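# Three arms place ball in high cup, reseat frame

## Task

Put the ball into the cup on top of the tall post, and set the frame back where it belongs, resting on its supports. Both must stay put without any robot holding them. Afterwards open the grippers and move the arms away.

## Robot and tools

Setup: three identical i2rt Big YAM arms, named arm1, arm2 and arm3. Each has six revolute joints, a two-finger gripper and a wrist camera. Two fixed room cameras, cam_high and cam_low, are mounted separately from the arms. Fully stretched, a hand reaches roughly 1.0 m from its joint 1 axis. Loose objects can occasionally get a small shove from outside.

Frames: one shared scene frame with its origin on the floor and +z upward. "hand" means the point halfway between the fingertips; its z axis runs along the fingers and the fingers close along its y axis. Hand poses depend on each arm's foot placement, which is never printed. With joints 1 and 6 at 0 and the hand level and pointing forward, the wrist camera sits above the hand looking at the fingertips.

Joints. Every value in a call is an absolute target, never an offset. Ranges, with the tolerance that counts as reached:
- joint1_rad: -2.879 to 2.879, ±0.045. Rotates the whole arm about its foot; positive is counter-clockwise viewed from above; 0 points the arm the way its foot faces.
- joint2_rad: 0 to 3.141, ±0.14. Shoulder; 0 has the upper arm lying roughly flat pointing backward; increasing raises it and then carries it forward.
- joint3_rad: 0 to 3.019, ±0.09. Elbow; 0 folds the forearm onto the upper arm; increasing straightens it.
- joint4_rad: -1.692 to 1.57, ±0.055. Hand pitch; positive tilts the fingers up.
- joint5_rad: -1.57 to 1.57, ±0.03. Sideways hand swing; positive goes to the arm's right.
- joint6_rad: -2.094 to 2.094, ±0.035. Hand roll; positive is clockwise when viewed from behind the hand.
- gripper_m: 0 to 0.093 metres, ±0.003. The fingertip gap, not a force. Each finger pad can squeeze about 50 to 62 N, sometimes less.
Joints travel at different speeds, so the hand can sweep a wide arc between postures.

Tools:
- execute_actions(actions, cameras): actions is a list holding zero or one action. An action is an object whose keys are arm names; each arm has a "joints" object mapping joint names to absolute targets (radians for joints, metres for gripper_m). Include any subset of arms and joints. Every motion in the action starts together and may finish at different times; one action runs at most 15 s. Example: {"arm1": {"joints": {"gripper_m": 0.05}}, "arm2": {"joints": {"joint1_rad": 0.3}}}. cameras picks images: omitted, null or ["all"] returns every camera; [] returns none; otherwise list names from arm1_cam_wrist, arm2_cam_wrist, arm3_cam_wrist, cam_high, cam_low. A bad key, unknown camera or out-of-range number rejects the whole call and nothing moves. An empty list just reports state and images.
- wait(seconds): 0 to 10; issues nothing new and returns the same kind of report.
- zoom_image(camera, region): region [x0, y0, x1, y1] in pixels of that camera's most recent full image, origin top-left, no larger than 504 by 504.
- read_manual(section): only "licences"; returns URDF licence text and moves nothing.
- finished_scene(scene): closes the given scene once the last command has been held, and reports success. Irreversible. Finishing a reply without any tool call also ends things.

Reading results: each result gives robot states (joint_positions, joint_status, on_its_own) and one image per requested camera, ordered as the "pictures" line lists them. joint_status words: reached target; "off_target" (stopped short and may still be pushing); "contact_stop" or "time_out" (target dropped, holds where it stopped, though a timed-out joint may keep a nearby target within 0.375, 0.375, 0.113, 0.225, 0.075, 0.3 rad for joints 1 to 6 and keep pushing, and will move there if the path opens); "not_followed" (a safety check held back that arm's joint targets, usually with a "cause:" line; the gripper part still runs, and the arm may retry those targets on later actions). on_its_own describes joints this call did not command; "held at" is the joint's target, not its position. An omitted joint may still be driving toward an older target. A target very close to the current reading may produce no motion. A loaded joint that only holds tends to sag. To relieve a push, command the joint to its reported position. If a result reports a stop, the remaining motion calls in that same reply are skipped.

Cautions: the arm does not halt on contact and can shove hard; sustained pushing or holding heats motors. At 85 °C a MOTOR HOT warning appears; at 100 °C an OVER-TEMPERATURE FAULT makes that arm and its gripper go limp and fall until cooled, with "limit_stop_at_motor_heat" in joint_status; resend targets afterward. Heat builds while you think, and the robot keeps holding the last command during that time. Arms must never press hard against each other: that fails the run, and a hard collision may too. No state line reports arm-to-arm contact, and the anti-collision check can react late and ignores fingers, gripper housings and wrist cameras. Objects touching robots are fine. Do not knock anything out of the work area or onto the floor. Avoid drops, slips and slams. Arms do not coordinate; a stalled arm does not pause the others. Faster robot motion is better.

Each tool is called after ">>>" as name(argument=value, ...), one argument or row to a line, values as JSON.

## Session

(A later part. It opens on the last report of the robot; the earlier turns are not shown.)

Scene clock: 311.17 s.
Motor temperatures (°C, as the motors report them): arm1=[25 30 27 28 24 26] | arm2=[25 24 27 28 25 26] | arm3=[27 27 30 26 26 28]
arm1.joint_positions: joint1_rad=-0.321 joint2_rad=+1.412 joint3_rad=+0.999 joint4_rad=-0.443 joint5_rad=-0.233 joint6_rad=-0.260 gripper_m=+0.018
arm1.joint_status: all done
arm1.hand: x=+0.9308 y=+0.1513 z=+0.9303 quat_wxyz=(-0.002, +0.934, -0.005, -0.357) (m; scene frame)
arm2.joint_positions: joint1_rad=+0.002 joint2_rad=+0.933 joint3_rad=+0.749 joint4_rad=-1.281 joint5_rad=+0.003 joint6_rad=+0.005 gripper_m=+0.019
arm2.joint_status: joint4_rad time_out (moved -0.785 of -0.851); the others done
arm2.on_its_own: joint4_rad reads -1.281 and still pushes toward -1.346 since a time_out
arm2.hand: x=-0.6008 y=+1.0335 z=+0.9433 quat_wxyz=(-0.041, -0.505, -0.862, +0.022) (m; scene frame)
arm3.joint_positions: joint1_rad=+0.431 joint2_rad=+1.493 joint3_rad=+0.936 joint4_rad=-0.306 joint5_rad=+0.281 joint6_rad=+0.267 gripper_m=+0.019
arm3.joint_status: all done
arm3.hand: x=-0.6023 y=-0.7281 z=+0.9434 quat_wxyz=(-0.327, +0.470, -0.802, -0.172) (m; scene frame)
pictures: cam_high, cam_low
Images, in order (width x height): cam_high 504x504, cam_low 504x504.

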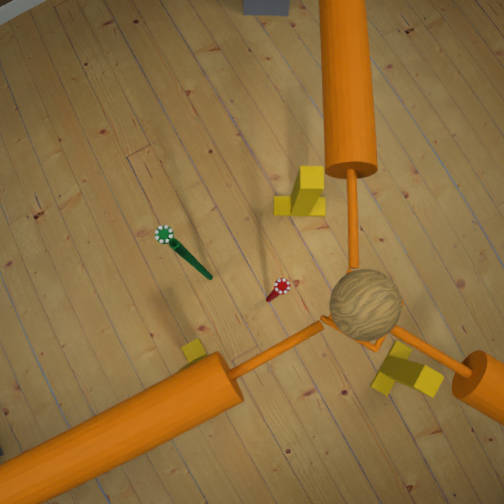

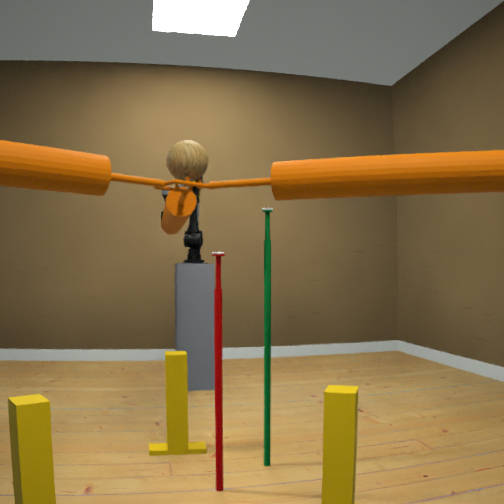

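>>> execute_actions(
  actions=[
    {"arm1": {"joints": {"joint1_rad": 0.0715, "joint2_rad": 1.0, "joint3_rad": 0.745, "joint4_rad": -0.48, "joint5_rad": 0.05, "joint6_rad": 0.051}}, "arm2": {"joints": {"joint1_rad": 0.027, "joint2_rad": 1.485, "joint3_rad": 1.295, "joint4_rad": -1.225, "joint6_rad": 0.027}}, "arm3": {"joints": {"joint1_rad": 0.01, "joint2_rad": 1.128, "joint3_rad": 0.665, "joint4_rad": -0.27, "joint5_rad": 0.007, "joint6_rad": 0.007}}},
  ],
  cameras=["cam_low", "cam_high"],
)

Scene clock: 344.83 s.
Motor temperatures (°C, as the motors report them): arm1=[25 30 31 28 24 26] | arm2=[25 24 31 28 25 26] | arm3=[27 27 33 26 26 28]
arm1.joint_positions: joint1_rad=+0.079 joint2_rad=+1.015 joint3_rad=+0.715 joint4_rad=-0.504 joint5_rad=+0.038 joint6_rad=+0.041 gripper_m=+0.018
arm1.joint_status: all done
arm1.hand: x=+1.0322 y=-0.0101 z=+0.9505 quat_wxyz=(-0.003, +0.930, -0.007, -0.368) (m; scene frame)
arm2.joint_positions: joint1_rad=+0.014 joint2_rad=+1.519 joint3_rad=+1.205 joint4_rad=-1.218 joint5_rad=+0.003 joint6_rad=+0.016 gripper_m=+0.019
arm2.joint_status: joint3_rad time_out (moved +0.455 of +0.546); the others done
arm2.on_its_own: joint3_rad reads +1.205 and still pushes toward +1.295 since a time_out
arm2.hand: x=-0.5020 y=+0.8710 z=+0.9285 quat_wxyz=(-0.012, -0.505, -0.863, +0.005) (m; scene frame)
arm3.joint_positions: joint1_rad=+0.031 joint2_rad=+1.155 joint3_rad=+0.635 joint4_rad=-0.290 joint5_rad=-0.005 joint6_rad=-0.034 gripper_m=+0.019
arm3.joint_status: joint6_rad off_target (ended at -0.034, target +0.007); the others done
arm3.hand: x=-0.5034 y=-0.8854 z=+0.9497 quat_wxyz=(-0.326, +0.472, -0.799, -0.180) (m; scene frame)
pictures: cam_high, cam_low
Images, in order (width x height): cam_high 504x504, cam_low 504x504.

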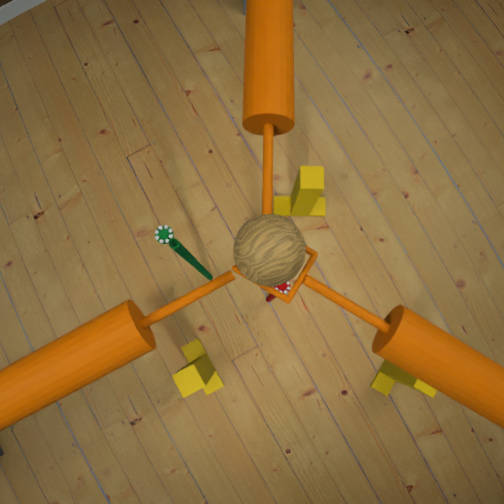

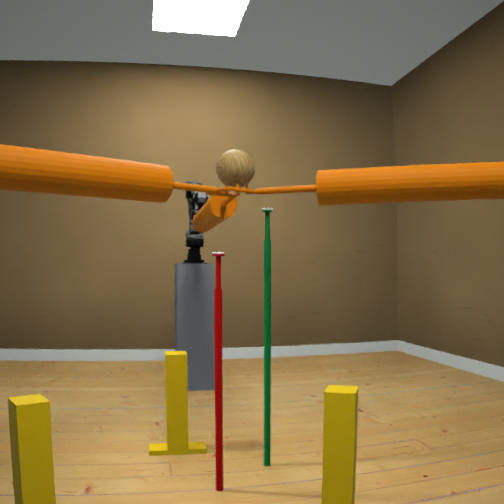

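>>> execute_actions(
  actions=[
    {"arm1": {"joints": {"joint1_rad": 0.788, "joint2_rad": 0.811, "joint3_rad": 0.654, "joint4_rad": -0.756, "joint5_rad": 0.517, "joint6_rad": 0.625}}, "arm2": {"joints": {"joint1_rad": 0.092, "joint2_rad": 1.965, "joint3_rad": 2.02, "joint4_rad": -1.41, "joint6_rad": 0.092}}, "arm3": {"joints": {"joint1_rad": -0.634, "joint2_rad": 1.14, "joint3_rad": 0.684, "joint4_rad": -0.384, "joint5_rad": -0.4256, "joint6_rad": -0.485}}},
  ],
  cameras=["cam_low", "cam_high"],
)

Scene clock: 365.93 s.
Motor temperatures (°C, as the motors report them): arm1=[25 29 31 28 25 26] | arm2=[25 25 34 28 25 26] | arm3=[27 27 33 26 26 28]
arm1.joint_positions: joint1_rad=+0.804 joint2_rad=+0.818 joint3_rad=+0.619 joint4_rad=-0.777 joint5_rad=+0.491 joint6_rad=+0.618 gripper_m=+0.018
arm1.joint_status: all done
arm1.hand: x=+1.1651 y=-0.1588 z=+0.9451 quat_wxyz=(+0.003, +0.933, -0.002, -0.360) (m; scene frame)
arm2.joint_positions: joint1_rad=+0.069 joint2_rad=+2.026 joint3_rad=+1.913 joint4_rad=-1.424 joint5_rad=+0.015 joint6_rad=+0.075 gripper_m=+0.019
arm2.joint_status: joint3_rad time_out (moved +0.708 of +0.815); the others done
arm2.on_its_own: joint3_rad reads +1.913 and still pushes toward +2.020 since a time_out
arm2.hand: x=-0.3760 y=+0.7205 z=+0.9298 quat_wxyz=(-0.008, -0.506, -0.862, +0.008) (m; scene frame)
arm3.joint_positions: joint1_rad=-0.609 joint2_rad=+1.163 joint3_rad=+0.658 joint4_rad=-0.397 joint5_rad=-0.444 joint6_rad=-0.511 gripper_m=+0.019
arm3.joint_status: all done
arm3.hand: x=-0.3740 y=-1.0318 z=+0.9531 quat_wxyz=(-0.333, +0.466, -0.797, -0.189) (m; scene frame)
pictures: cam_high, cam_low
Images, in order (width x height): cam_high 504x504, cam_low 504x504.

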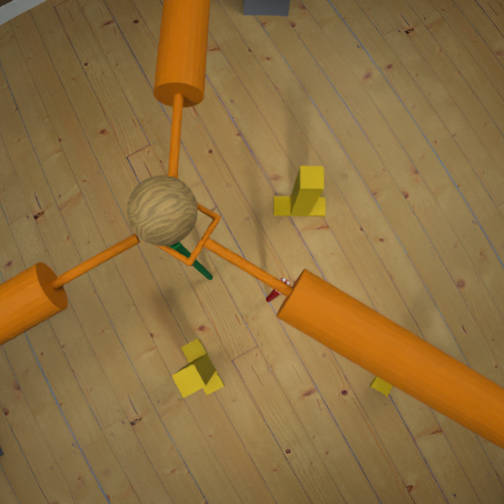

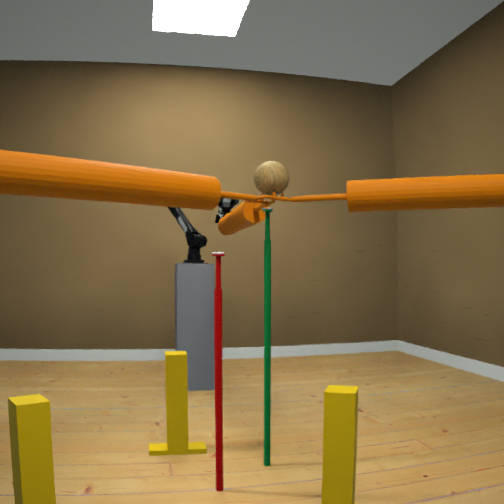

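>>> execute_actions(
  actions=[],
  cameras=["arm1_cam_wrist", "arm2_cam_wrist", "arm3_cam_wrist", "cam_low"],
)

>>> zoom_image(
  camera="cam_low",
  region=[200, 140, 340, 260],
)

Scene clock: 375.00 s.
Motor temperatures (°C, as the motors report them): arm1=[25 29 31 28 25 26] | arm2=[25 25 35 28 25 26] | arm3=[27 27 33 26 26 28]
arm1.joint_positions: joint1_rad=+0.804 joint2_rad=+0.818 joint3_rad=+0.619 joint4_rad=-0.777 joint5_rad=+0.491 joint6_rad=+0.618 gripper_m=+0.018
arm1.joint_status: all done
arm1.hand: x=+1.1651 y=-0.1588 z=+0.9451 quat_wxyz=(+0.003, +0.933, -0.002, -0.360) (m; scene frame)
arm2.joint_positions: joint1_rad=+0.069 joint2_rad=+2.026 joint3_rad=+1.913 joint4_rad=-1.424 joint5_rad=+0.015 joint6_rad=+0.075 gripper_m=+0.019
arm2.joint_status: joint3_rad time_out (moved +0.708 of +0.815); the others done
arm2.on_its_own: joint3_rad reads +1.913 and still pushes toward +2.020 since a time_out
arm2.hand: x=-0.3760 y=+0.7205 z=+0.9298 quat_wxyz=(-0.008, -0.506, -0.862, +0.008) (m; scene frame)
arm3.joint_positions: joint1_rad=-0.609 joint2_rad=+1.163 joint3_rad=+0.658 joint4_rad=-0.397 joint5_rad=-0.444 joint6_rad=-0.511 gripper_m=+0.019
arm3.joint_status: all done
arm3.hand: x=-0.3740 y=-1.0318 z=+0.9531 quat_wxyz=(-0.333, +0.466, -0.797, -0.189) (m; scene frame)
pictures: arm1_cam_wrist, arm2_cam_wrist, arm3_cam_wrist, cam_low
Images, in order (width x height): arm1_cam_wrist 504x504, arm2_cam_wrist 504x504, arm3_cam_wrist 504x504, cam_low 504x504.

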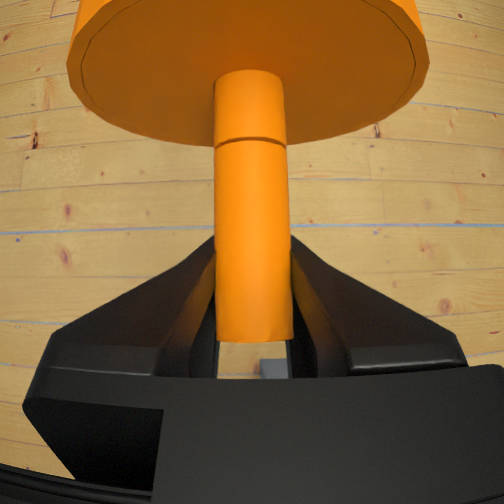

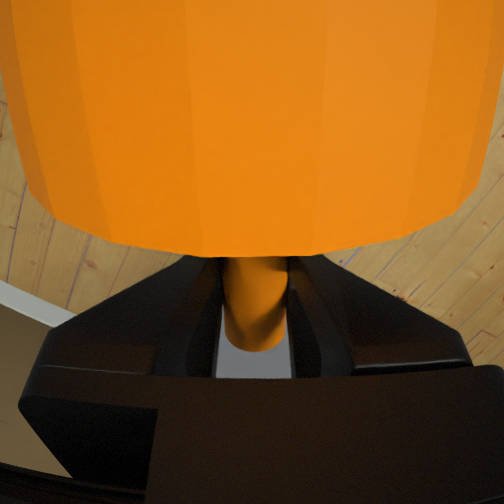

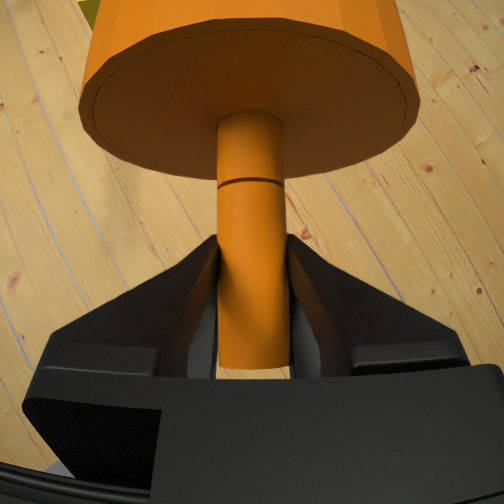

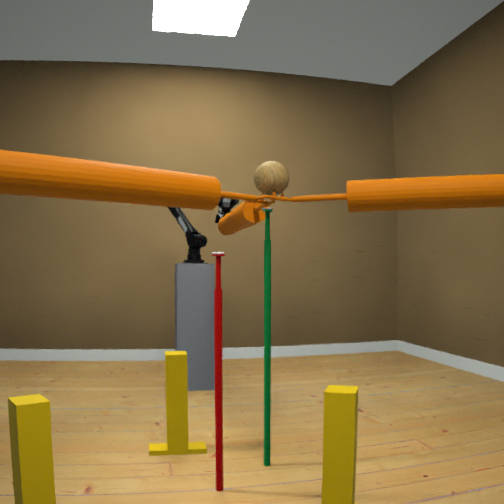

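Region (200, 140, 340, 260) of cam_low's 504x504 image, scaled by 3.600, with more detail than that image has; it fills the top 432 rows of this view, and the rest is white.

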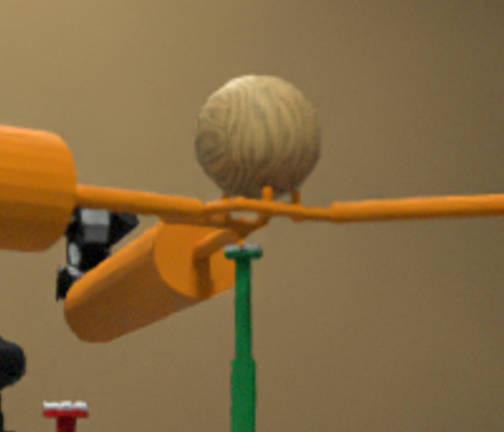

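>>> execute_actions(
  actions=[
    {"arm1": {"joints": {"joint1_rad": 0.83, "joint2_rad": 0.728, "joint3_rad": 0.625, "joint4_rad": -0.822, "joint5_rad": 0.54, "joint6_rad": 0.665}}, "arm2": {"joints": {"joint1_rad": 0.155, "joint2_rad": 1.967, "joint3_rad": 2.061, "joint4_rad": -1.42, "joint6_rad": 0.132}}, "arm3": {"joints": {"joint1_rad": -0.655, "joint2_rad": 1.219, "joint3_rad": 0.745, "joint4_rad": -0.365, "joint5_rad": -0.423, "joint6_rad": -0.482}}},
  ],
  cameras=["cam_low", "cam_high"],
)

>>> zoom_image(
  camera="cam_high",
  region=[60, 120, 300, 320],
)

Scene clock: 400.50 s.
Motor temperatures (°C, as the motors report them): arm1=[25 29 32 28 26 26] | arm2=[25 26 37 28 25 26] | arm3=[27 27 34 26 26 28]
arm1.joint_positions: joint1_rad=+0.851 joint2_rad=+0.749 joint3_rad=+0.604 joint4_rad=-0.833 joint5_rad=+0.510 joint6_rad=+0.651 gripper_m=+0.018
arm1.joint_status: joint5_rad time_out (moved +0.019 of +0.049); the others done
arm1.on_its_own: joint5_rad reads +0.510 and still pushes toward +0.540 since a time_out
arm1.hand: x=+1.1842 y=-0.1556 z=+0.9517 quat_wxyz=(+0.009, +0.931, +0.002, -0.365) (m; scene frame)
arm2.joint_positions: joint1_rad=+0.101 joint2_rad=+2.026 joint3_rad=+1.948 joint4_rad=-1.436 joint5_rad=+0.019 joint6_rad=+0.106 gripper_m=+0.019
arm2.joint_status: joint1_rad time_out (moved +0.033 of +0.086); joint3_rad time_out (moved +0.035 of +0.148); the others done
arm2.on_its_own: joint1_rad reads +0.101 and still pushes toward +0.155 since a time_out; joint3_rad reads +1.948 and still pushes toward +2.061 since a time_out
arm2.hand: x=-0.3555 y=+0.7256 z=+0.9435 quat_wxyz=(-0.018, -0.506, -0.862, +0.015) (m; scene frame)
arm3.joint_positions: joint1_rad=-0.616 joint2_rad=+1.244 joint3_rad=+0.690 joint4_rad=-0.373 joint5_rad=-0.448 joint6_rad=-0.515 gripper_m=+0.019
arm3.joint_status: all done
arm3.hand: x=-0.3571 y=-1.0273 z=+0.9401 quat_wxyz=(-0.323, +0.465, -0.802, -0.191) (m; scene frame)
pictures: cam_high, cam_low
Images, in order (width x height): cam_high 504x504, cam_low 504x504.

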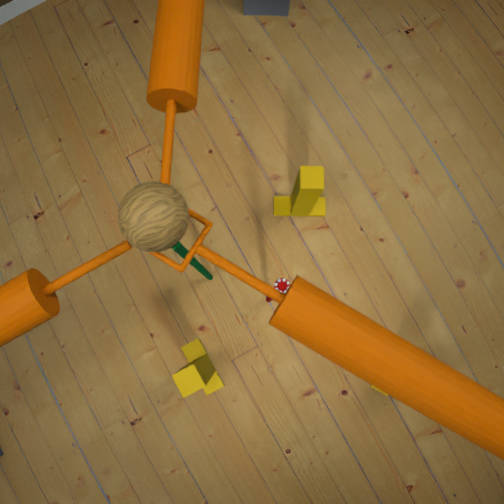

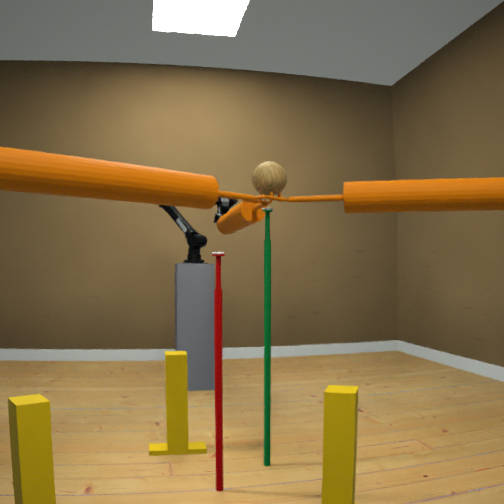

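Region (60, 120, 300, 320) of cam_high's 504x504 image, scaled by 2.100, with more detail than that image has.

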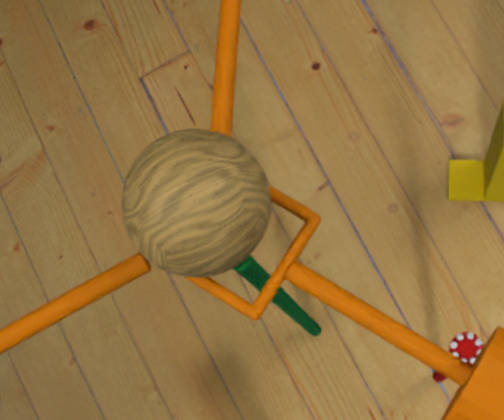

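>>> execute_actions(
  actions=[
    {"arm1": {"joints": {"joint2_rad": 0.764, "joint3_rad": 0.493, "joint4_rad": -0.668}}, "arm2": {"joints": {"joint2_rad": 1.988, "joint3_rad": 1.964, "joint4_rad": -1.29}}, "arm3": {"joints": {"joint2_rad": 1.318, "joint3_rad": 0.697, "joint4_rad": -0.196}}},
  ],
  cameras=["cam_low", "cam_high"],
)

>>> zoom_image(
  camera="cam_low",
  region=[200, 140, 340, 280],
)

Scene clock: 412.47 s.
Motor temperatures (°C, as the motors report them): arm1=[25 29 32 28 26 26] | arm2=[25 27 37 28 25 26] | arm3=[27 27 34 26 26 28]
arm1.joint_positions: joint1_rad=+0.852 joint2_rad=+0.779 joint3_rad=+0.458 joint4_rad=-0.712 joint5_rad=+0.501 joint6_rad=+0.660 gripper_m=+0.018
arm1.joint_status: all done
arm1.on_its_own: joint5_rad reads +0.501 and still pushes toward +0.540 since a time_out
arm1.hand: x=+1.1970 y=-0.1450 z=+0.8863 quat_wxyz=(-0.004, +0.939, +0.006, -0.345) (m; scene frame)
arm2.joint_positions: joint1_rad=+0.114 joint2_rad=+2.033 joint3_rad=+1.919 joint4_rad=-1.385 joint5_rad=+0.019 joint6_rad=+0.111 gripper_m=+0.019
arm2.joint_status: joint4_rad time_out (moved +0.051 of +0.146); the others done
arm2.on_its_own: joint4_rad reads -1.385 and still pushes toward -1.290 since a time_out
arm2.hand: x=-0.3462 y=+0.7270 z=+0.9285 quat_wxyz=(-0.025, -0.503, -0.864, +0.017) (m; scene frame)
arm3.joint_positions: joint1_rad=-0.626 joint2_rad=+1.353 joint3_rad=+0.678 joint4_rad=-0.233 joint5_rad=-0.450 joint6_rad=-0.521 gripper_m=+0.019
arm3.joint_status: all done
arm3.hand: x=-0.3376 y=-1.0242 z=+0.9091 quat_wxyz=(-0.334, +0.464, -0.799, -0.188) (m; scene frame)
pictures: cam_high, cam_low
Images, in order (width x height): cam_high 504x504, cam_low 504x504.

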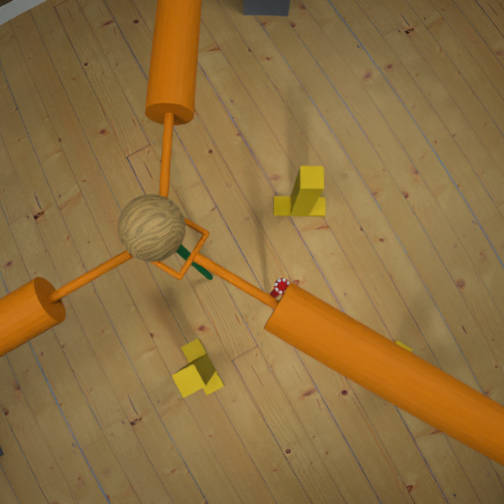

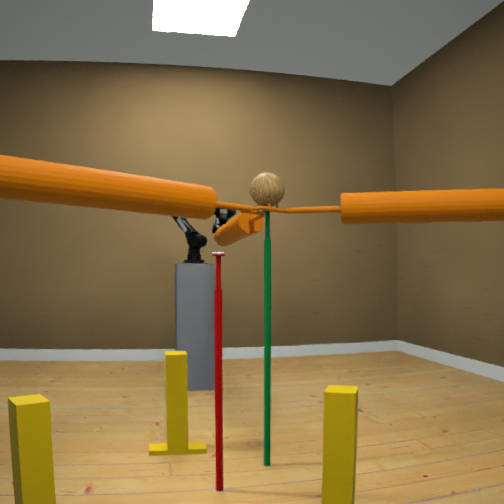

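Region (200, 140, 340, 280) of cam_low's 504x504 image, scaled by 3.600, with more detail than that image has.

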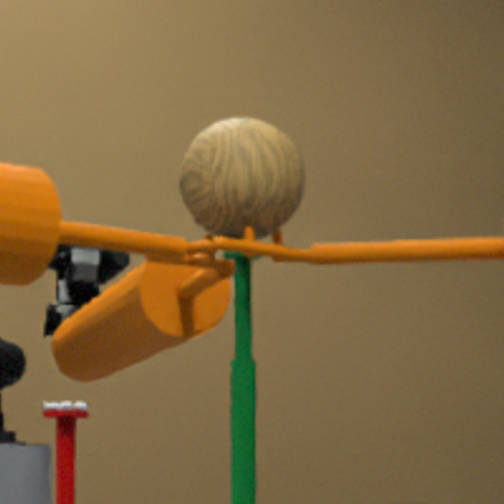

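>>> execute_actions(
  actions=[
    {"arm1": {"joints": {"joint2_rad": 0.86, "joint3_rad": 0.40, "joint4_rad": -0.44}}, "arm2": {"joints": {"joint2_rad": 2.038, "joint3_rad": 1.82, "joint4_rad": -1.18}}, "arm3": {"joints": {"joint2_rad": 1.438, "joint3_rad": 0.607, "joint4_rad": 0.017}}},
  ],
  cameras=["cam_low", "cam_high"],
)

>>> zoom_image(
  camera="cam_low",
  region=[200, 140, 340, 280],
)

Scene clock: 424.07 s.
Motor temperatures (°C, as the motors report them): arm1=[25 29 32 28 27 26] | arm2=[25 27 35 28 25 26] | arm3=[27 27 33 26 26 28]
arm1.joint_positions: joint1_rad=+0.853 joint2_rad=+0.876 joint3_rad=+0.370 joint4_rad=-0.494 joint5_rad=+0.507 joint6_rad=+0.661 gripper_m=+0.018
arm1.joint_status: all done
arm1.on_its_own: joint5_rad reads +0.507 and still pushes toward +0.540 since a time_out
arm1.hand: x=+1.1910 y=-0.1514 z=+0.8458 quat_wxyz=(+0.006, +0.934, +0.001, -0.357) (m; scene frame)
arm2.joint_positions: joint1_rad=+0.112 joint2_rad=+2.088 joint3_rad=+1.795 joint4_rad=-1.219 joint5_rad=+0.025 joint6_rad=+0.112 gripper_m=+0.019
arm2.joint_status: all done
arm2.hand: x=-0.3486 y=+0.7269 z=+0.8482 quat_wxyz=(-0.018, -0.504, -0.863, +0.018) (m; scene frame)
arm3.joint_positions: joint1_rad=-0.624 joint2_rad=+1.467 joint3_rad=+0.593 joint4_rad=-0.018 joint5_rad=-0.452 joint6_rad=-0.522 gripper_m=+0.019
arm3.joint_status: all done
arm3.hand: x=-0.3445 y=-1.0251 z=+0.8562 quat_wxyz=(-0.340, +0.466, -0.795, -0.188) (m; scene frame)
pictures: cam_high, cam_low
Images, in order (width x height): cam_high 504x504, cam_low 504x504.

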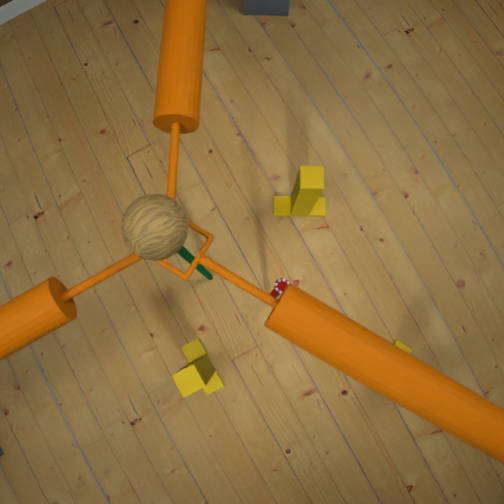

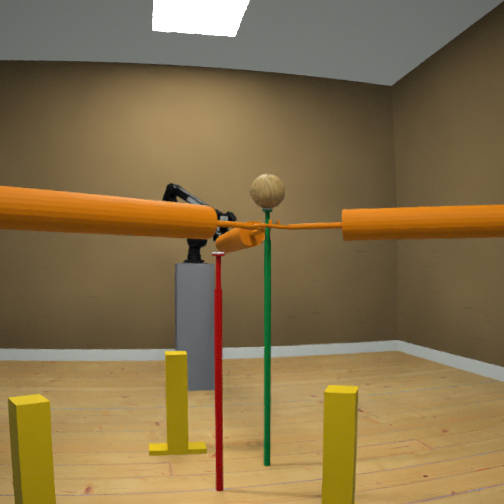

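Region (200, 140, 340, 280) of cam_low's 504x504 image, scaled by 3.600, with more detail than that image has.

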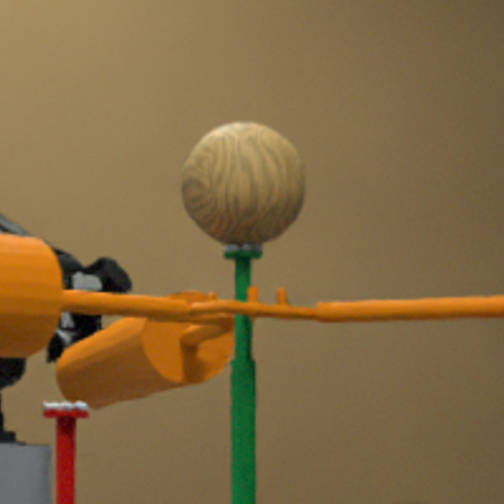

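>>> execute_actions(
  actions=[
    {"arm1": {"joints": {"joint1_rad": 0.02, "joint2_rad": 1.115, "joint3_rad": 0.51, "joint4_rad": -0.135, "joint5_rad": 0.014, "joint6_rad": 0.014}}, "arm2": {"joints": {"joint1_rad": 0.085, "joint2_rad": 1.57, "joint3_rad": 1.12, "joint4_rad": -0.955, "joint6_rad": 0.085}}, "arm3": {"joints": {"joint1_rad": -0.021, "joint2_rad": 1.435, "joint3_rad": 0.576, "joint4_rad": 0.12, "joint5_rad": -0.015, "joint6_rad": -0.015}}},
  ],
  cameras=["cam_low", "cam_high"],
)

Scene clock: 442.87 s.
Motor temperatures (°C, as the motors report them): arm1=[25 29 32 28 27 26] | arm2=[25 27 33 28 26 26] | arm3=[27 27 33 26 26 28]
arm1.joint_positions: joint1_rad=+0.051 joint2_rad=+1.142 joint3_rad=+0.454 joint4_rad=-0.157 joint5_rad=-0.022 joint6_rad=+0.020 gripper_m=+0.018
arm1.joint_status: joint5_rad time_out (moved -0.529 of -0.493); the others done
arm1.on_its_own: joint5_rad reads -0.022 and still pushes toward +0.014 since a time_out
arm1.hand: x=+1.0646 y=-0.0085 z=+0.8295 quat_wxyz=(+0.016, +0.937, +0.001, -0.348) (m; scene frame)
arm2.joint_positions: joint1_rad=+0.083 joint2_rad=+1.586 joint3_rad=+1.105 joint4_rad=-0.981 joint5_rad=+0.002 joint6_rad=+0.086 gripper_m=+0.019
arm2.joint_status: all done
arm2.hand: x=-0.4662 y=+0.8734 z=+0.8667 quat_wxyz=(-0.044, -0.505, -0.862, +0.019) (m; scene frame)
arm3.joint_positions: joint1_rad=-0.030 joint2_rad=+1.463 joint3_rad=+0.554 joint4_rad=+0.102 joint5_rad=-0.008 joint6_rad=-0.102 gripper_m=+0.019
arm3.joint_status: joint6_rad time_out (moved +0.420 of +0.507); the others done
arm3.on_its_own: joint6_rad reads -0.102 and still pushes toward -0.015 since a time_out
arm3.hand: x=-0.4696 y=-0.8813 z=+0.8484 quat_wxyz=(-0.338, +0.475, -0.797, -0.161) (m; scene frame)
pictures: cam_high, cam_low
Images, in order (width x height): cam_high 504x504, cam_low 504x504.

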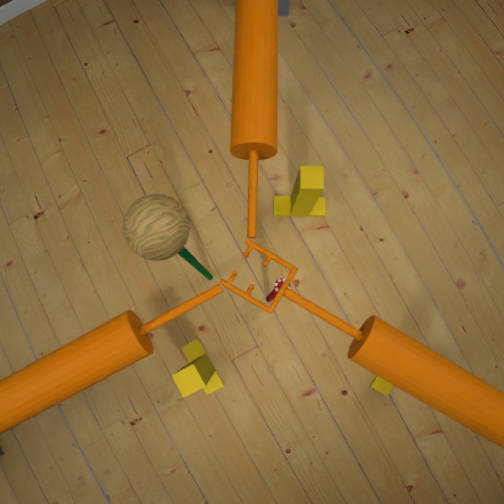

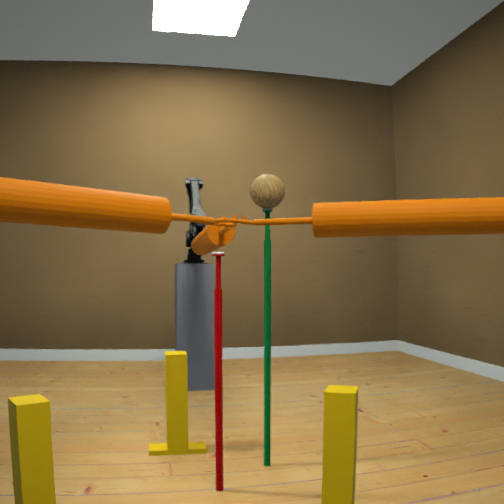

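The ball stays on the green cup and the frame has slid free. Next I'll move the frame back over its home position at the same height.

>>> execute_actions(
  actions=[
    {"arm1": {"joints": {"joint1_rad": -0.345, "joint2_rad": 1.54, "joint3_rad": 0.94, "joint4_rad": -0.145, "joint5_rad": -0.239, "joint6_rad": -0.253}}, "arm2": {"joints": {"joint1_rad": 0.0, "joint2_rad": 1.04, "joint3_rad": 0.575, "joint4_rad": -1.0, "joint6_rad": 0.0}}, "arm3": {"joints": {"joint1_rad": 0.435, "joint2_rad": 1.668, "joint3_rad": 0.90, "joint4_rad": -0.002, "joint5_rad": 0.2935, "joint6_rad": 0.316}}},
  ],
  cameras=["cam_low", "cam_high"],
)

Scene clock: 449.53 s.
Motor temperatures (°C, as the motors report them): arm1=[25 29 32 28 27 26] | arm2=[25 26 32 28 25 26] | arm3=[27 27 33 26 26 28]
arm1.joint_positions: joint1_rad=-0.327 joint2_rad=+1.562 joint3_rad=+0.874 joint4_rad=-0.165 joint5_rad=-0.255 joint6_rad=-0.257 gripper_m=+0.018
arm1.joint_status: all done
arm1.hand: x=+0.9295 y=+0.1520 z=+0.8369 quat_wxyz=(+0.007, +0.932, -0.005, -0.361) (m; scene frame)
arm2.joint_positions: joint1_rad=+0.011 joint2_rad=+1.050 joint3_rad=+0.576 joint4_rad=-1.008 joint5_rad=-0.003 joint6_rad=+0.011 gripper_m=+0.019
arm2.joint_status: all done
arm2.hand: x=-0.5972 y=+1.0351 z=+0.8558 quat_wxyz=(-0.035, -0.503, -0.863, +0.015) (m; scene frame)
arm3.joint_positions: joint1_rad=+0.433 joint2_rad=+1.708 joint3_rad=+0.851 joint4_rad=-0.015 joint5_rad=+0.292 joint6_rad=+0.250 gripper_m=+0.019
arm3.joint_status: joint6_rad time_out (moved +0.352 of +0.418); the others done
arm3.on_its_own: joint6_rad reads +0.250 and still pushes toward +0.316 since a time_out
arm3.hand: x=-0.6011 y=-0.7232 z=+0.8383 quat_wxyz=(-0.329, +0.477, -0.799, -0.162) (m; scene frame)
pictures: cam_high, cam_low
Images, in order (width x height): cam_high 504x504, cam_low 504x504.

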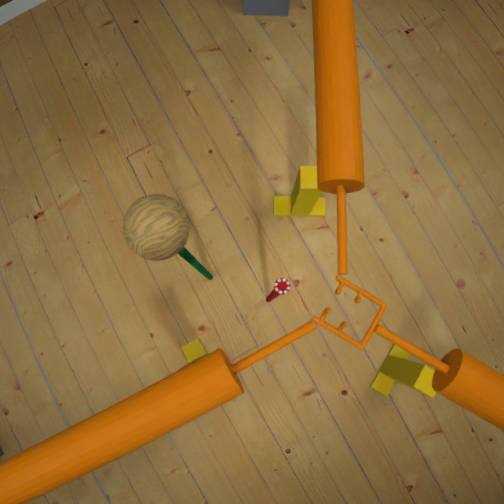

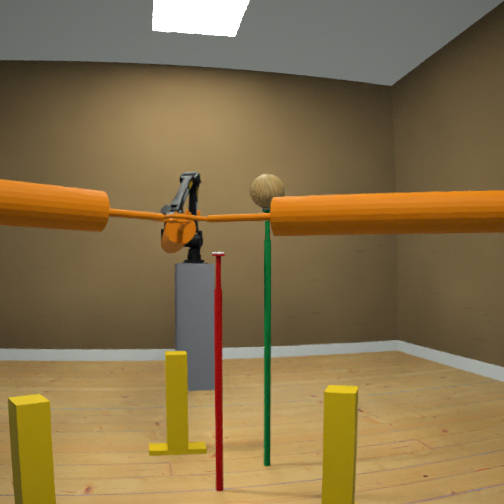

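>>> execute_actions(
  actions=[
    {"arm1": {"joints": {"joint1_rad": -0.36, "joint2_rad": 1.80, "joint3_rad": 0.83, "joint4_rad": 0.19}}, "arm2": {"joints": {"joint1_rad": -0.01, "joint2_rad": 1.36, "joint3_rad": 0.41, "joint4_rad": -0.52}}, "arm3": {"joints": {"joint2_rad": 1.955, "joint3_rad": 0.845, "joint4_rad": 0.315}}},
  ],
  cameras=[],
)

>>> execute_actions(
  actions=[
    {"arm1": {"joints": {"joint2_rad": 2.225, "joint3_rad": 0.875, "joint4_rad": 0.56}}, "arm2": {"joints": {"joint2_rad": 2.055, "joint3_rad": 0.411, "joint4_rad": 0.17}}, "arm3": {"joints": {"joint2_rad": 2.39, "joint3_rad": 0.955, "joint4_rad": 0.63}}},
  ],
  cameras=["cam_low", "cam_high"],
)

Scene clock: 456.20 s.
Motor temperatures (°C, as the motors report them): arm1=[25 29 32 28 27 26] | arm2=[25 26 31 28 25 26] | arm3=[27 27 33 26 26 28]
arm1.joint_positions: joint1_rad=-0.341 joint2_rad=+1.837 joint3_rad=+0.826 joint4_rad=+0.159 joint5_rad=-0.256 joint6_rad=-0.265 gripper_m=+0.018
arm1.joint_status: all done
arm1.hand: x=+0.9253 y=+0.1624 z=+0.7244 quat_wxyz=(+0.003, +0.932, -0.008, -0.362) (m; scene frame)
arm2.joint_positions: joint1_rad=+0.002 joint2_rad=+1.368 joint3_rad=+0.407 joint4_rad=-0.542 joint5_rad=-0.005 joint6_rad=+0.001 gripper_m=+0.019
arm2.joint_status: all done
arm2.hand: x=-0.6026 y=+1.0416 z=+0.7390 quat_wxyz=(-0.026, -0.503, -0.864, +0.009) (m; scene frame)
arm3.joint_positions: joint1_rad=+0.435 joint2_rad=+1.992 joint3_rad=+0.844 joint4_rad=+0.289 joint5_rad=+0.289 joint6_rad=+0.256 gripper_m=+0.019
arm3.joint_status: all done
arm3.on_its_own: joint6_rad reads +0.256 and still pushes toward +0.316 since a time_out
arm3.hand: x=-0.6015 y=-0.7160 z=+0.7326 quat_wxyz=(-0.331, +0.474, -0.798, -0.169) (m; scene frame)
pictures: none
No camera images: the call's "cameras" was empty. Leave "cameras" out to get every camera's image.

Scene clock: 457.50 s.
Motor temperatures (°C, as the motors report them): arm1=[25 29 32 28 27 26] | arm2=[25 26 31 28 25 26] | arm3=[27 27 33 26 26 28]
arm1.joint_positions: joint1_rad=-0.333 joint2_rad=+2.240 joint3_rad=+0.867 joint4_rad=+0.538 joint5_rad=-0.257 joint6_rad=-0.265 gripper_m=+0.018
arm1.joint_status: all done
arm1.hand: x=+0.9277 y=+0.1576 z=+0.5834 quat_wxyz=(+0.002, +0.929, -0.003, -0.369) (m; scene frame)
arm2.joint_positions: joint1_rad=+0.001 joint2_rad=+2.056 joint3_rad=+0.413 joint4_rad=+0.155 joint5_rad=-0.007 joint6_rad=+0.001 gripper_m=+0.019
arm2.joint_status: all done
arm2.hand: x=-0.6004 y=+1.0403 z=+0.5902 quat_wxyz=(-0.034, -0.503, -0.863, +0.012) (m; scene frame)
arm3.joint_positions: joint1_rad=+0.431 joint2_rad=+2.407 joint3_rad=+0.950 joint4_rad=+0.608 joint5_rad=+0.291 joint6_rad=+0.253 gripper_m=+0.019
arm3.joint_status: all done
arm3.on_its_own: joint6_rad reads +0.253 and still pushes toward +0.316 since a time_out
arm3.hand: x=-0.5989 y=-0.7182 z=+0.5883 quat_wxyz=(-0.335, +0.472, -0.798, -0.171) (m; scene frame)
pictures: cam_high, cam_low
Images, in order (width x height): cam_high 504x504, cam_low 504x504.

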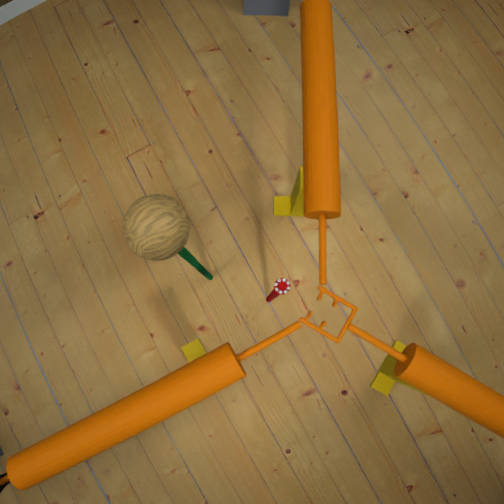

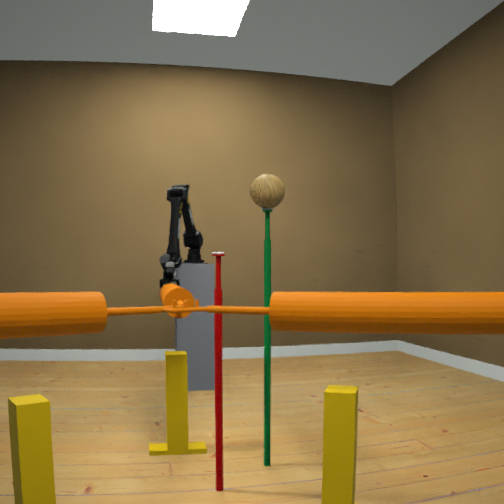

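>>> execute_actions(
  actions=[
    {"arm1": {"joints": {"joint2_rad": 2.64, "joint3_rad": 1.075, "joint4_rad": 0.775}}, "arm2": {"joints": {"joint2_rad": 2.63, "joint3_rad": 0.635, "joint4_rad": 0.525}}, "arm3": {"joints": {"joint2_rad": 2.79, "joint3_rad": 1.205, "joint4_rad": 0.78}}},
  ],
  cameras=["cam_low", "cam_high"],
)

Scene clock: 461.67 s.
Motor temperatures (°C, as the motors report them): arm1=[25 29 31 28 26 26] | arm2=[25 26 31 28 25 26] | arm3=[27 27 33 26 26 28]
arm1.joint_positions: joint1_rad=-0.333 joint2_rad=+2.653 joint3_rad=+1.074 joint4_rad=+0.749 joint5_rad=-0.257 joint6_rad=-0.265 gripper_m=+0.018
arm1.joint_status: all done
arm1.hand: x=+0.9288 y=+0.1578 z=+0.4399 quat_wxyz=(+0.001, +0.928, -0.002, -0.372) (m; scene frame)
arm2.joint_positions: joint1_rad=+0.001 joint2_rad=+2.625 joint3_rad=+0.639 joint4_rad=+0.509 joint5_rad=-0.005 joint6_rad=+0.001 gripper_m=+0.019
arm2.joint_status: all done
arm2.hand: x=-0.5999 y=+1.0402 z=+0.4463 quat_wxyz=(-0.038, -0.503, -0.863, +0.016) (m; scene frame)
arm3.joint_positions: joint1_rad=+0.425 joint2_rad=+2.807 joint3_rad=+1.210 joint4_rad=+0.755 joint5_rad=+0.290 joint6_rad=+0.246 gripper_m=+0.019
arm3.joint_status: all done
arm3.on_its_own: joint6_rad reads +0.246 and still pushes toward +0.316 since a time_out
arm3.hand: x=-0.5952 y=-0.7171 z=+0.4439 quat_wxyz=(-0.338, +0.471, -0.797, -0.172) (m; scene frame)
pictures: cam_high, cam_low
Images, in order (width x height): cam_high 504x504, cam_low 504x504.

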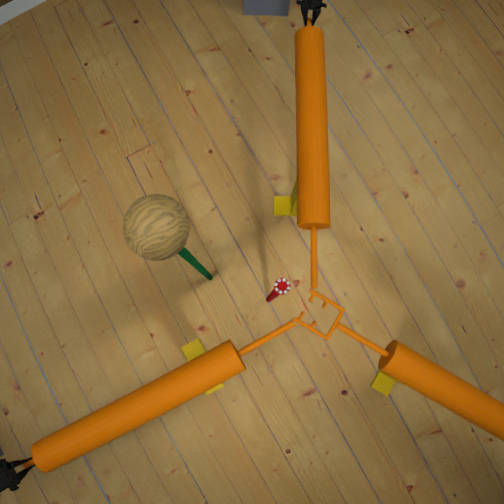

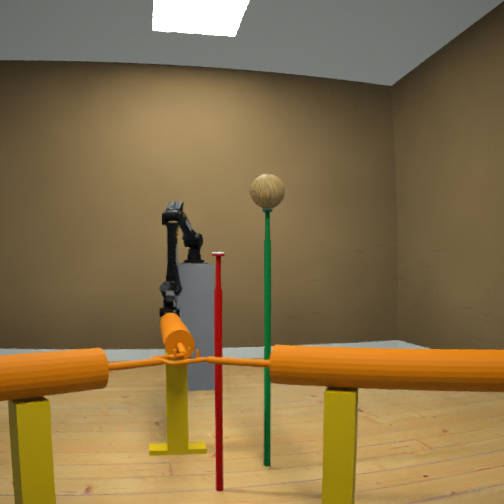

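The frame is back on its rests. I'll release the grippers and then retreat.

>>> execute_actions(
  actions=[
    {"arm1": {"joints": {"gripper_m": 0.09}}, "arm2": {"joints": {"gripper_m": 0.09}}, "arm3": {"joints": {"gripper_m": 0.09, "joint6_rad": 0.25}}},
  ],
  cameras=[],
)

>>> execute_actions(
  actions=[
    {"arm1": {"joints": {"joint1_rad": -0.496, "joint2_rad": 2.443, "joint3_rad": 0.65, "joint4_rad": 0.929, "joint5_rad": -0.338, "joint6_rad": -0.37}}, "arm2": {"joints": {"joint2_rad": 2.197, "joint3_rad": 0.45, "joint4_rad": 0.25}}, "arm3": {"joints": {"joint1_rad": 0.558, "joint2_rad": 2.619, "joint3_rad": 0.772, "joint4_rad": 0.965, "joint5_rad": 0.378, "joint6_rad": 0.421}}},
  ],
  cameras=[],
)

>>> execute_actions(
  actions=[
    {"arm1": {"joints": {"joint1_rad": 0, "joint2_rad": 1.0, "joint3_rad": 0.6, "joint4_rad": -0.6, "joint5_rad": 0, "joint6_rad": 0}}, "arm2": {"joints": {"joint1_rad": 0, "joint2_rad": 1.0, "joint3_rad": 0.6, "joint4_rad": -0.6, "joint5_rad": 0, "joint6_rad": 0}}, "arm3": {"joints": {"joint1_rad": 0, "joint2_rad": 1.0, "joint3_rad": 0.6, "joint4_rad": -0.6, "joint5_rad": 0, "joint6_rad": 0}}},
  ],
  cameras=["cam_low", "cam_high"],
)

Scene clock: 468.57 s.
Motor temperatures (°C, as the motors report them): arm1=[25 30 30 28 26 26] | arm2=[25 26 30 28 25 26] | arm3=[27 27 32 26 26 28]
arm1.joint_positions: joint1_rad=-0.358 joint2_rad=+2.652 joint3_rad=+1.074 joint4_rad=+0.760 joint5_rad=-0.241 joint6_rad=-0.265 gripper_m=+0.090
arm1.joint_status: all done
arm1.hand: x=+0.9315 y=+0.1744 z=+0.4416 quat_wxyz=(-0.013, +0.927, -0.016, -0.375) (m; scene frame)
arm2.joint_positions: joint1_rad=+0.001 joint2_rad=+2.625 joint3_rad=+0.639 joint4_rad=+0.509 joint5_rad=-0.003 joint6_rad=+0.001 gripper_m=+0.090
arm2.joint_status: all done
arm2.hand: x=-0.6002 y=+1.0400 z=+0.4463 quat_wxyz=(-0.037, -0.503, -0.863, +0.017) (m; scene frame)
arm3.joint_positions: joint1_rad=+0.425 joint2_rad=+2.801 joint3_rad=+1.209 joint4_rad=+0.765 joint5_rad=+0.290 joint6_rad=+0.249 gripper_m=+0.090
arm3.joint_status: all done
arm3.hand: x=-0.5946 y=-0.7132 z=+0.4484 quat_wxyz=(-0.342, +0.467, -0.796, -0.177) (m; scene frame)
pictures: none
No camera images: the call's "cameras" was empty. Leave "cameras" out to get every camera's image.

Scene clock: 469.83 s.
Motor temperatures (°C, as the motors report them): arm1=[25 30 30 28 26 26] | arm2=[25 26 30 28 25 26] | arm3=[27 27 32 26 26 28]
arm1.joint_positions: joint1_rad=-0.500 joint2_rad=+2.437 joint3_rad=+0.645 joint4_rad=+0.923 joint5_rad=-0.336 joint6_rad=-0.357 gripper_m=+0.090
arm1.joint_status: all done
arm1.hand: x=+1.0613 y=+0.1684 z=+0.5236 quat_wxyz=(-0.005, +0.930, -0.026, -0.367) (m; scene frame)
arm2.joint_positions: joint1_rad=+0.001 joint2_rad=+2.193 joint3_rad=+0.450 joint4_rad=+0.264 joint5_rad=-0.003 joint6_rad=+0.001 gripper_m=+0.090
arm2.joint_status: all done
arm2.hand: x=-0.5994 y=+1.0372 z=+0.5597 quat_wxyz=(-0.037, -0.503, -0.863, +0.016) (m; scene frame)
arm3.joint_positions: joint1_rad=+0.569 joint2_rad=+2.621 joint3_rad=+0.767 joint4_rad=+0.957 joint5_rad=+0.376 joint6_rad=+0.411 gripper_m=+0.090
arm3.joint_status: all done
arm3.hand: x=-0.6602 y=-0.8315 z=+0.5234 quat_wxyz=(-0.327, +0.455, -0.809, -0.176) (m; scene frame)
pictures: none
No camera images: the call's "cameras" was empty. Leave "cameras" out to get every camera's image.

Scene clock: 471.73 s.
Motor temperatures (°C, as the motors report them): arm1=[25 29 30 28 26 26] | arm2=[25 26 30 28 25 26] | arm3=[27 27 32 26 26 28]
arm1.joint_positions: joint1_rad=+0.005 joint2_rad=+0.998 joint3_rad=+0.599 joint4_rad=-0.592 joint5_rad=-0.002 joint6_rad=-0.013 gripper_m=+0.090
arm1.joint_status: all done
arm1.hand: x=+1.0880 y=+0.0117 z=+0.8845 quat_wxyz=(-0.006, +0.960, -0.009, -0.279) (m; scene frame)
arm2.joint_positions: joint1_rad=+0.001 joint2_rad=+0.999 joint3_rad=+0.603 joint4_rad=-0.585 joint5_rad=-0.003 joint6_rad=+0.001 gripper_m=+0.090
arm2.joint_status: all done
arm2.hand: x=-0.5454 y=+0.9380 z=+0.9149 quat_wxyz=(-0.248, -0.483, -0.828, +0.139) (m; scene frame)
arm3.joint_positions: joint1_rad=-0.001 joint2_rad=+0.995 joint3_rad=+0.600 joint4_rad=-0.590 joint5_rad=+0.003 joint6_rad=+0.010 gripper_m=+0.090
arm3.joint_status: all done
arm3.hand: x=-0.5291 y=-0.9529 z=+0.9463 quat_wxyz=(-0.255, +0.454, -0.842, -0.139) (m; scene frame)
pictures: cam_high, cam_low
Images, in order (width x height): cam_high 504x504, cam_low 504x504.

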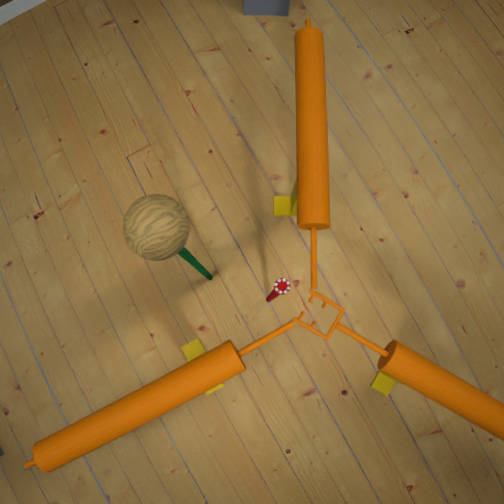

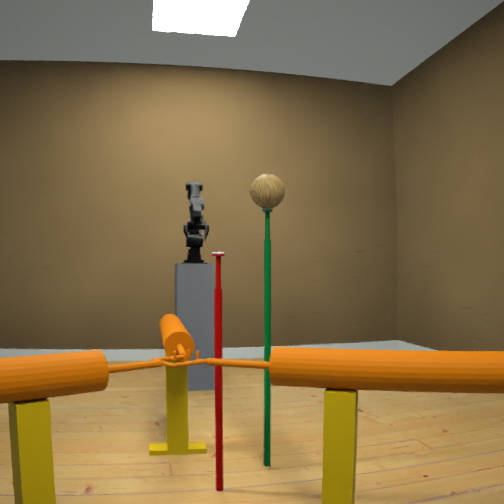

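The ball is in the green (high) cup, the frame is on its rests, and the arms are clear.

>>> finished_scene(
  scene=1,
)

The scene is finished: the task was done.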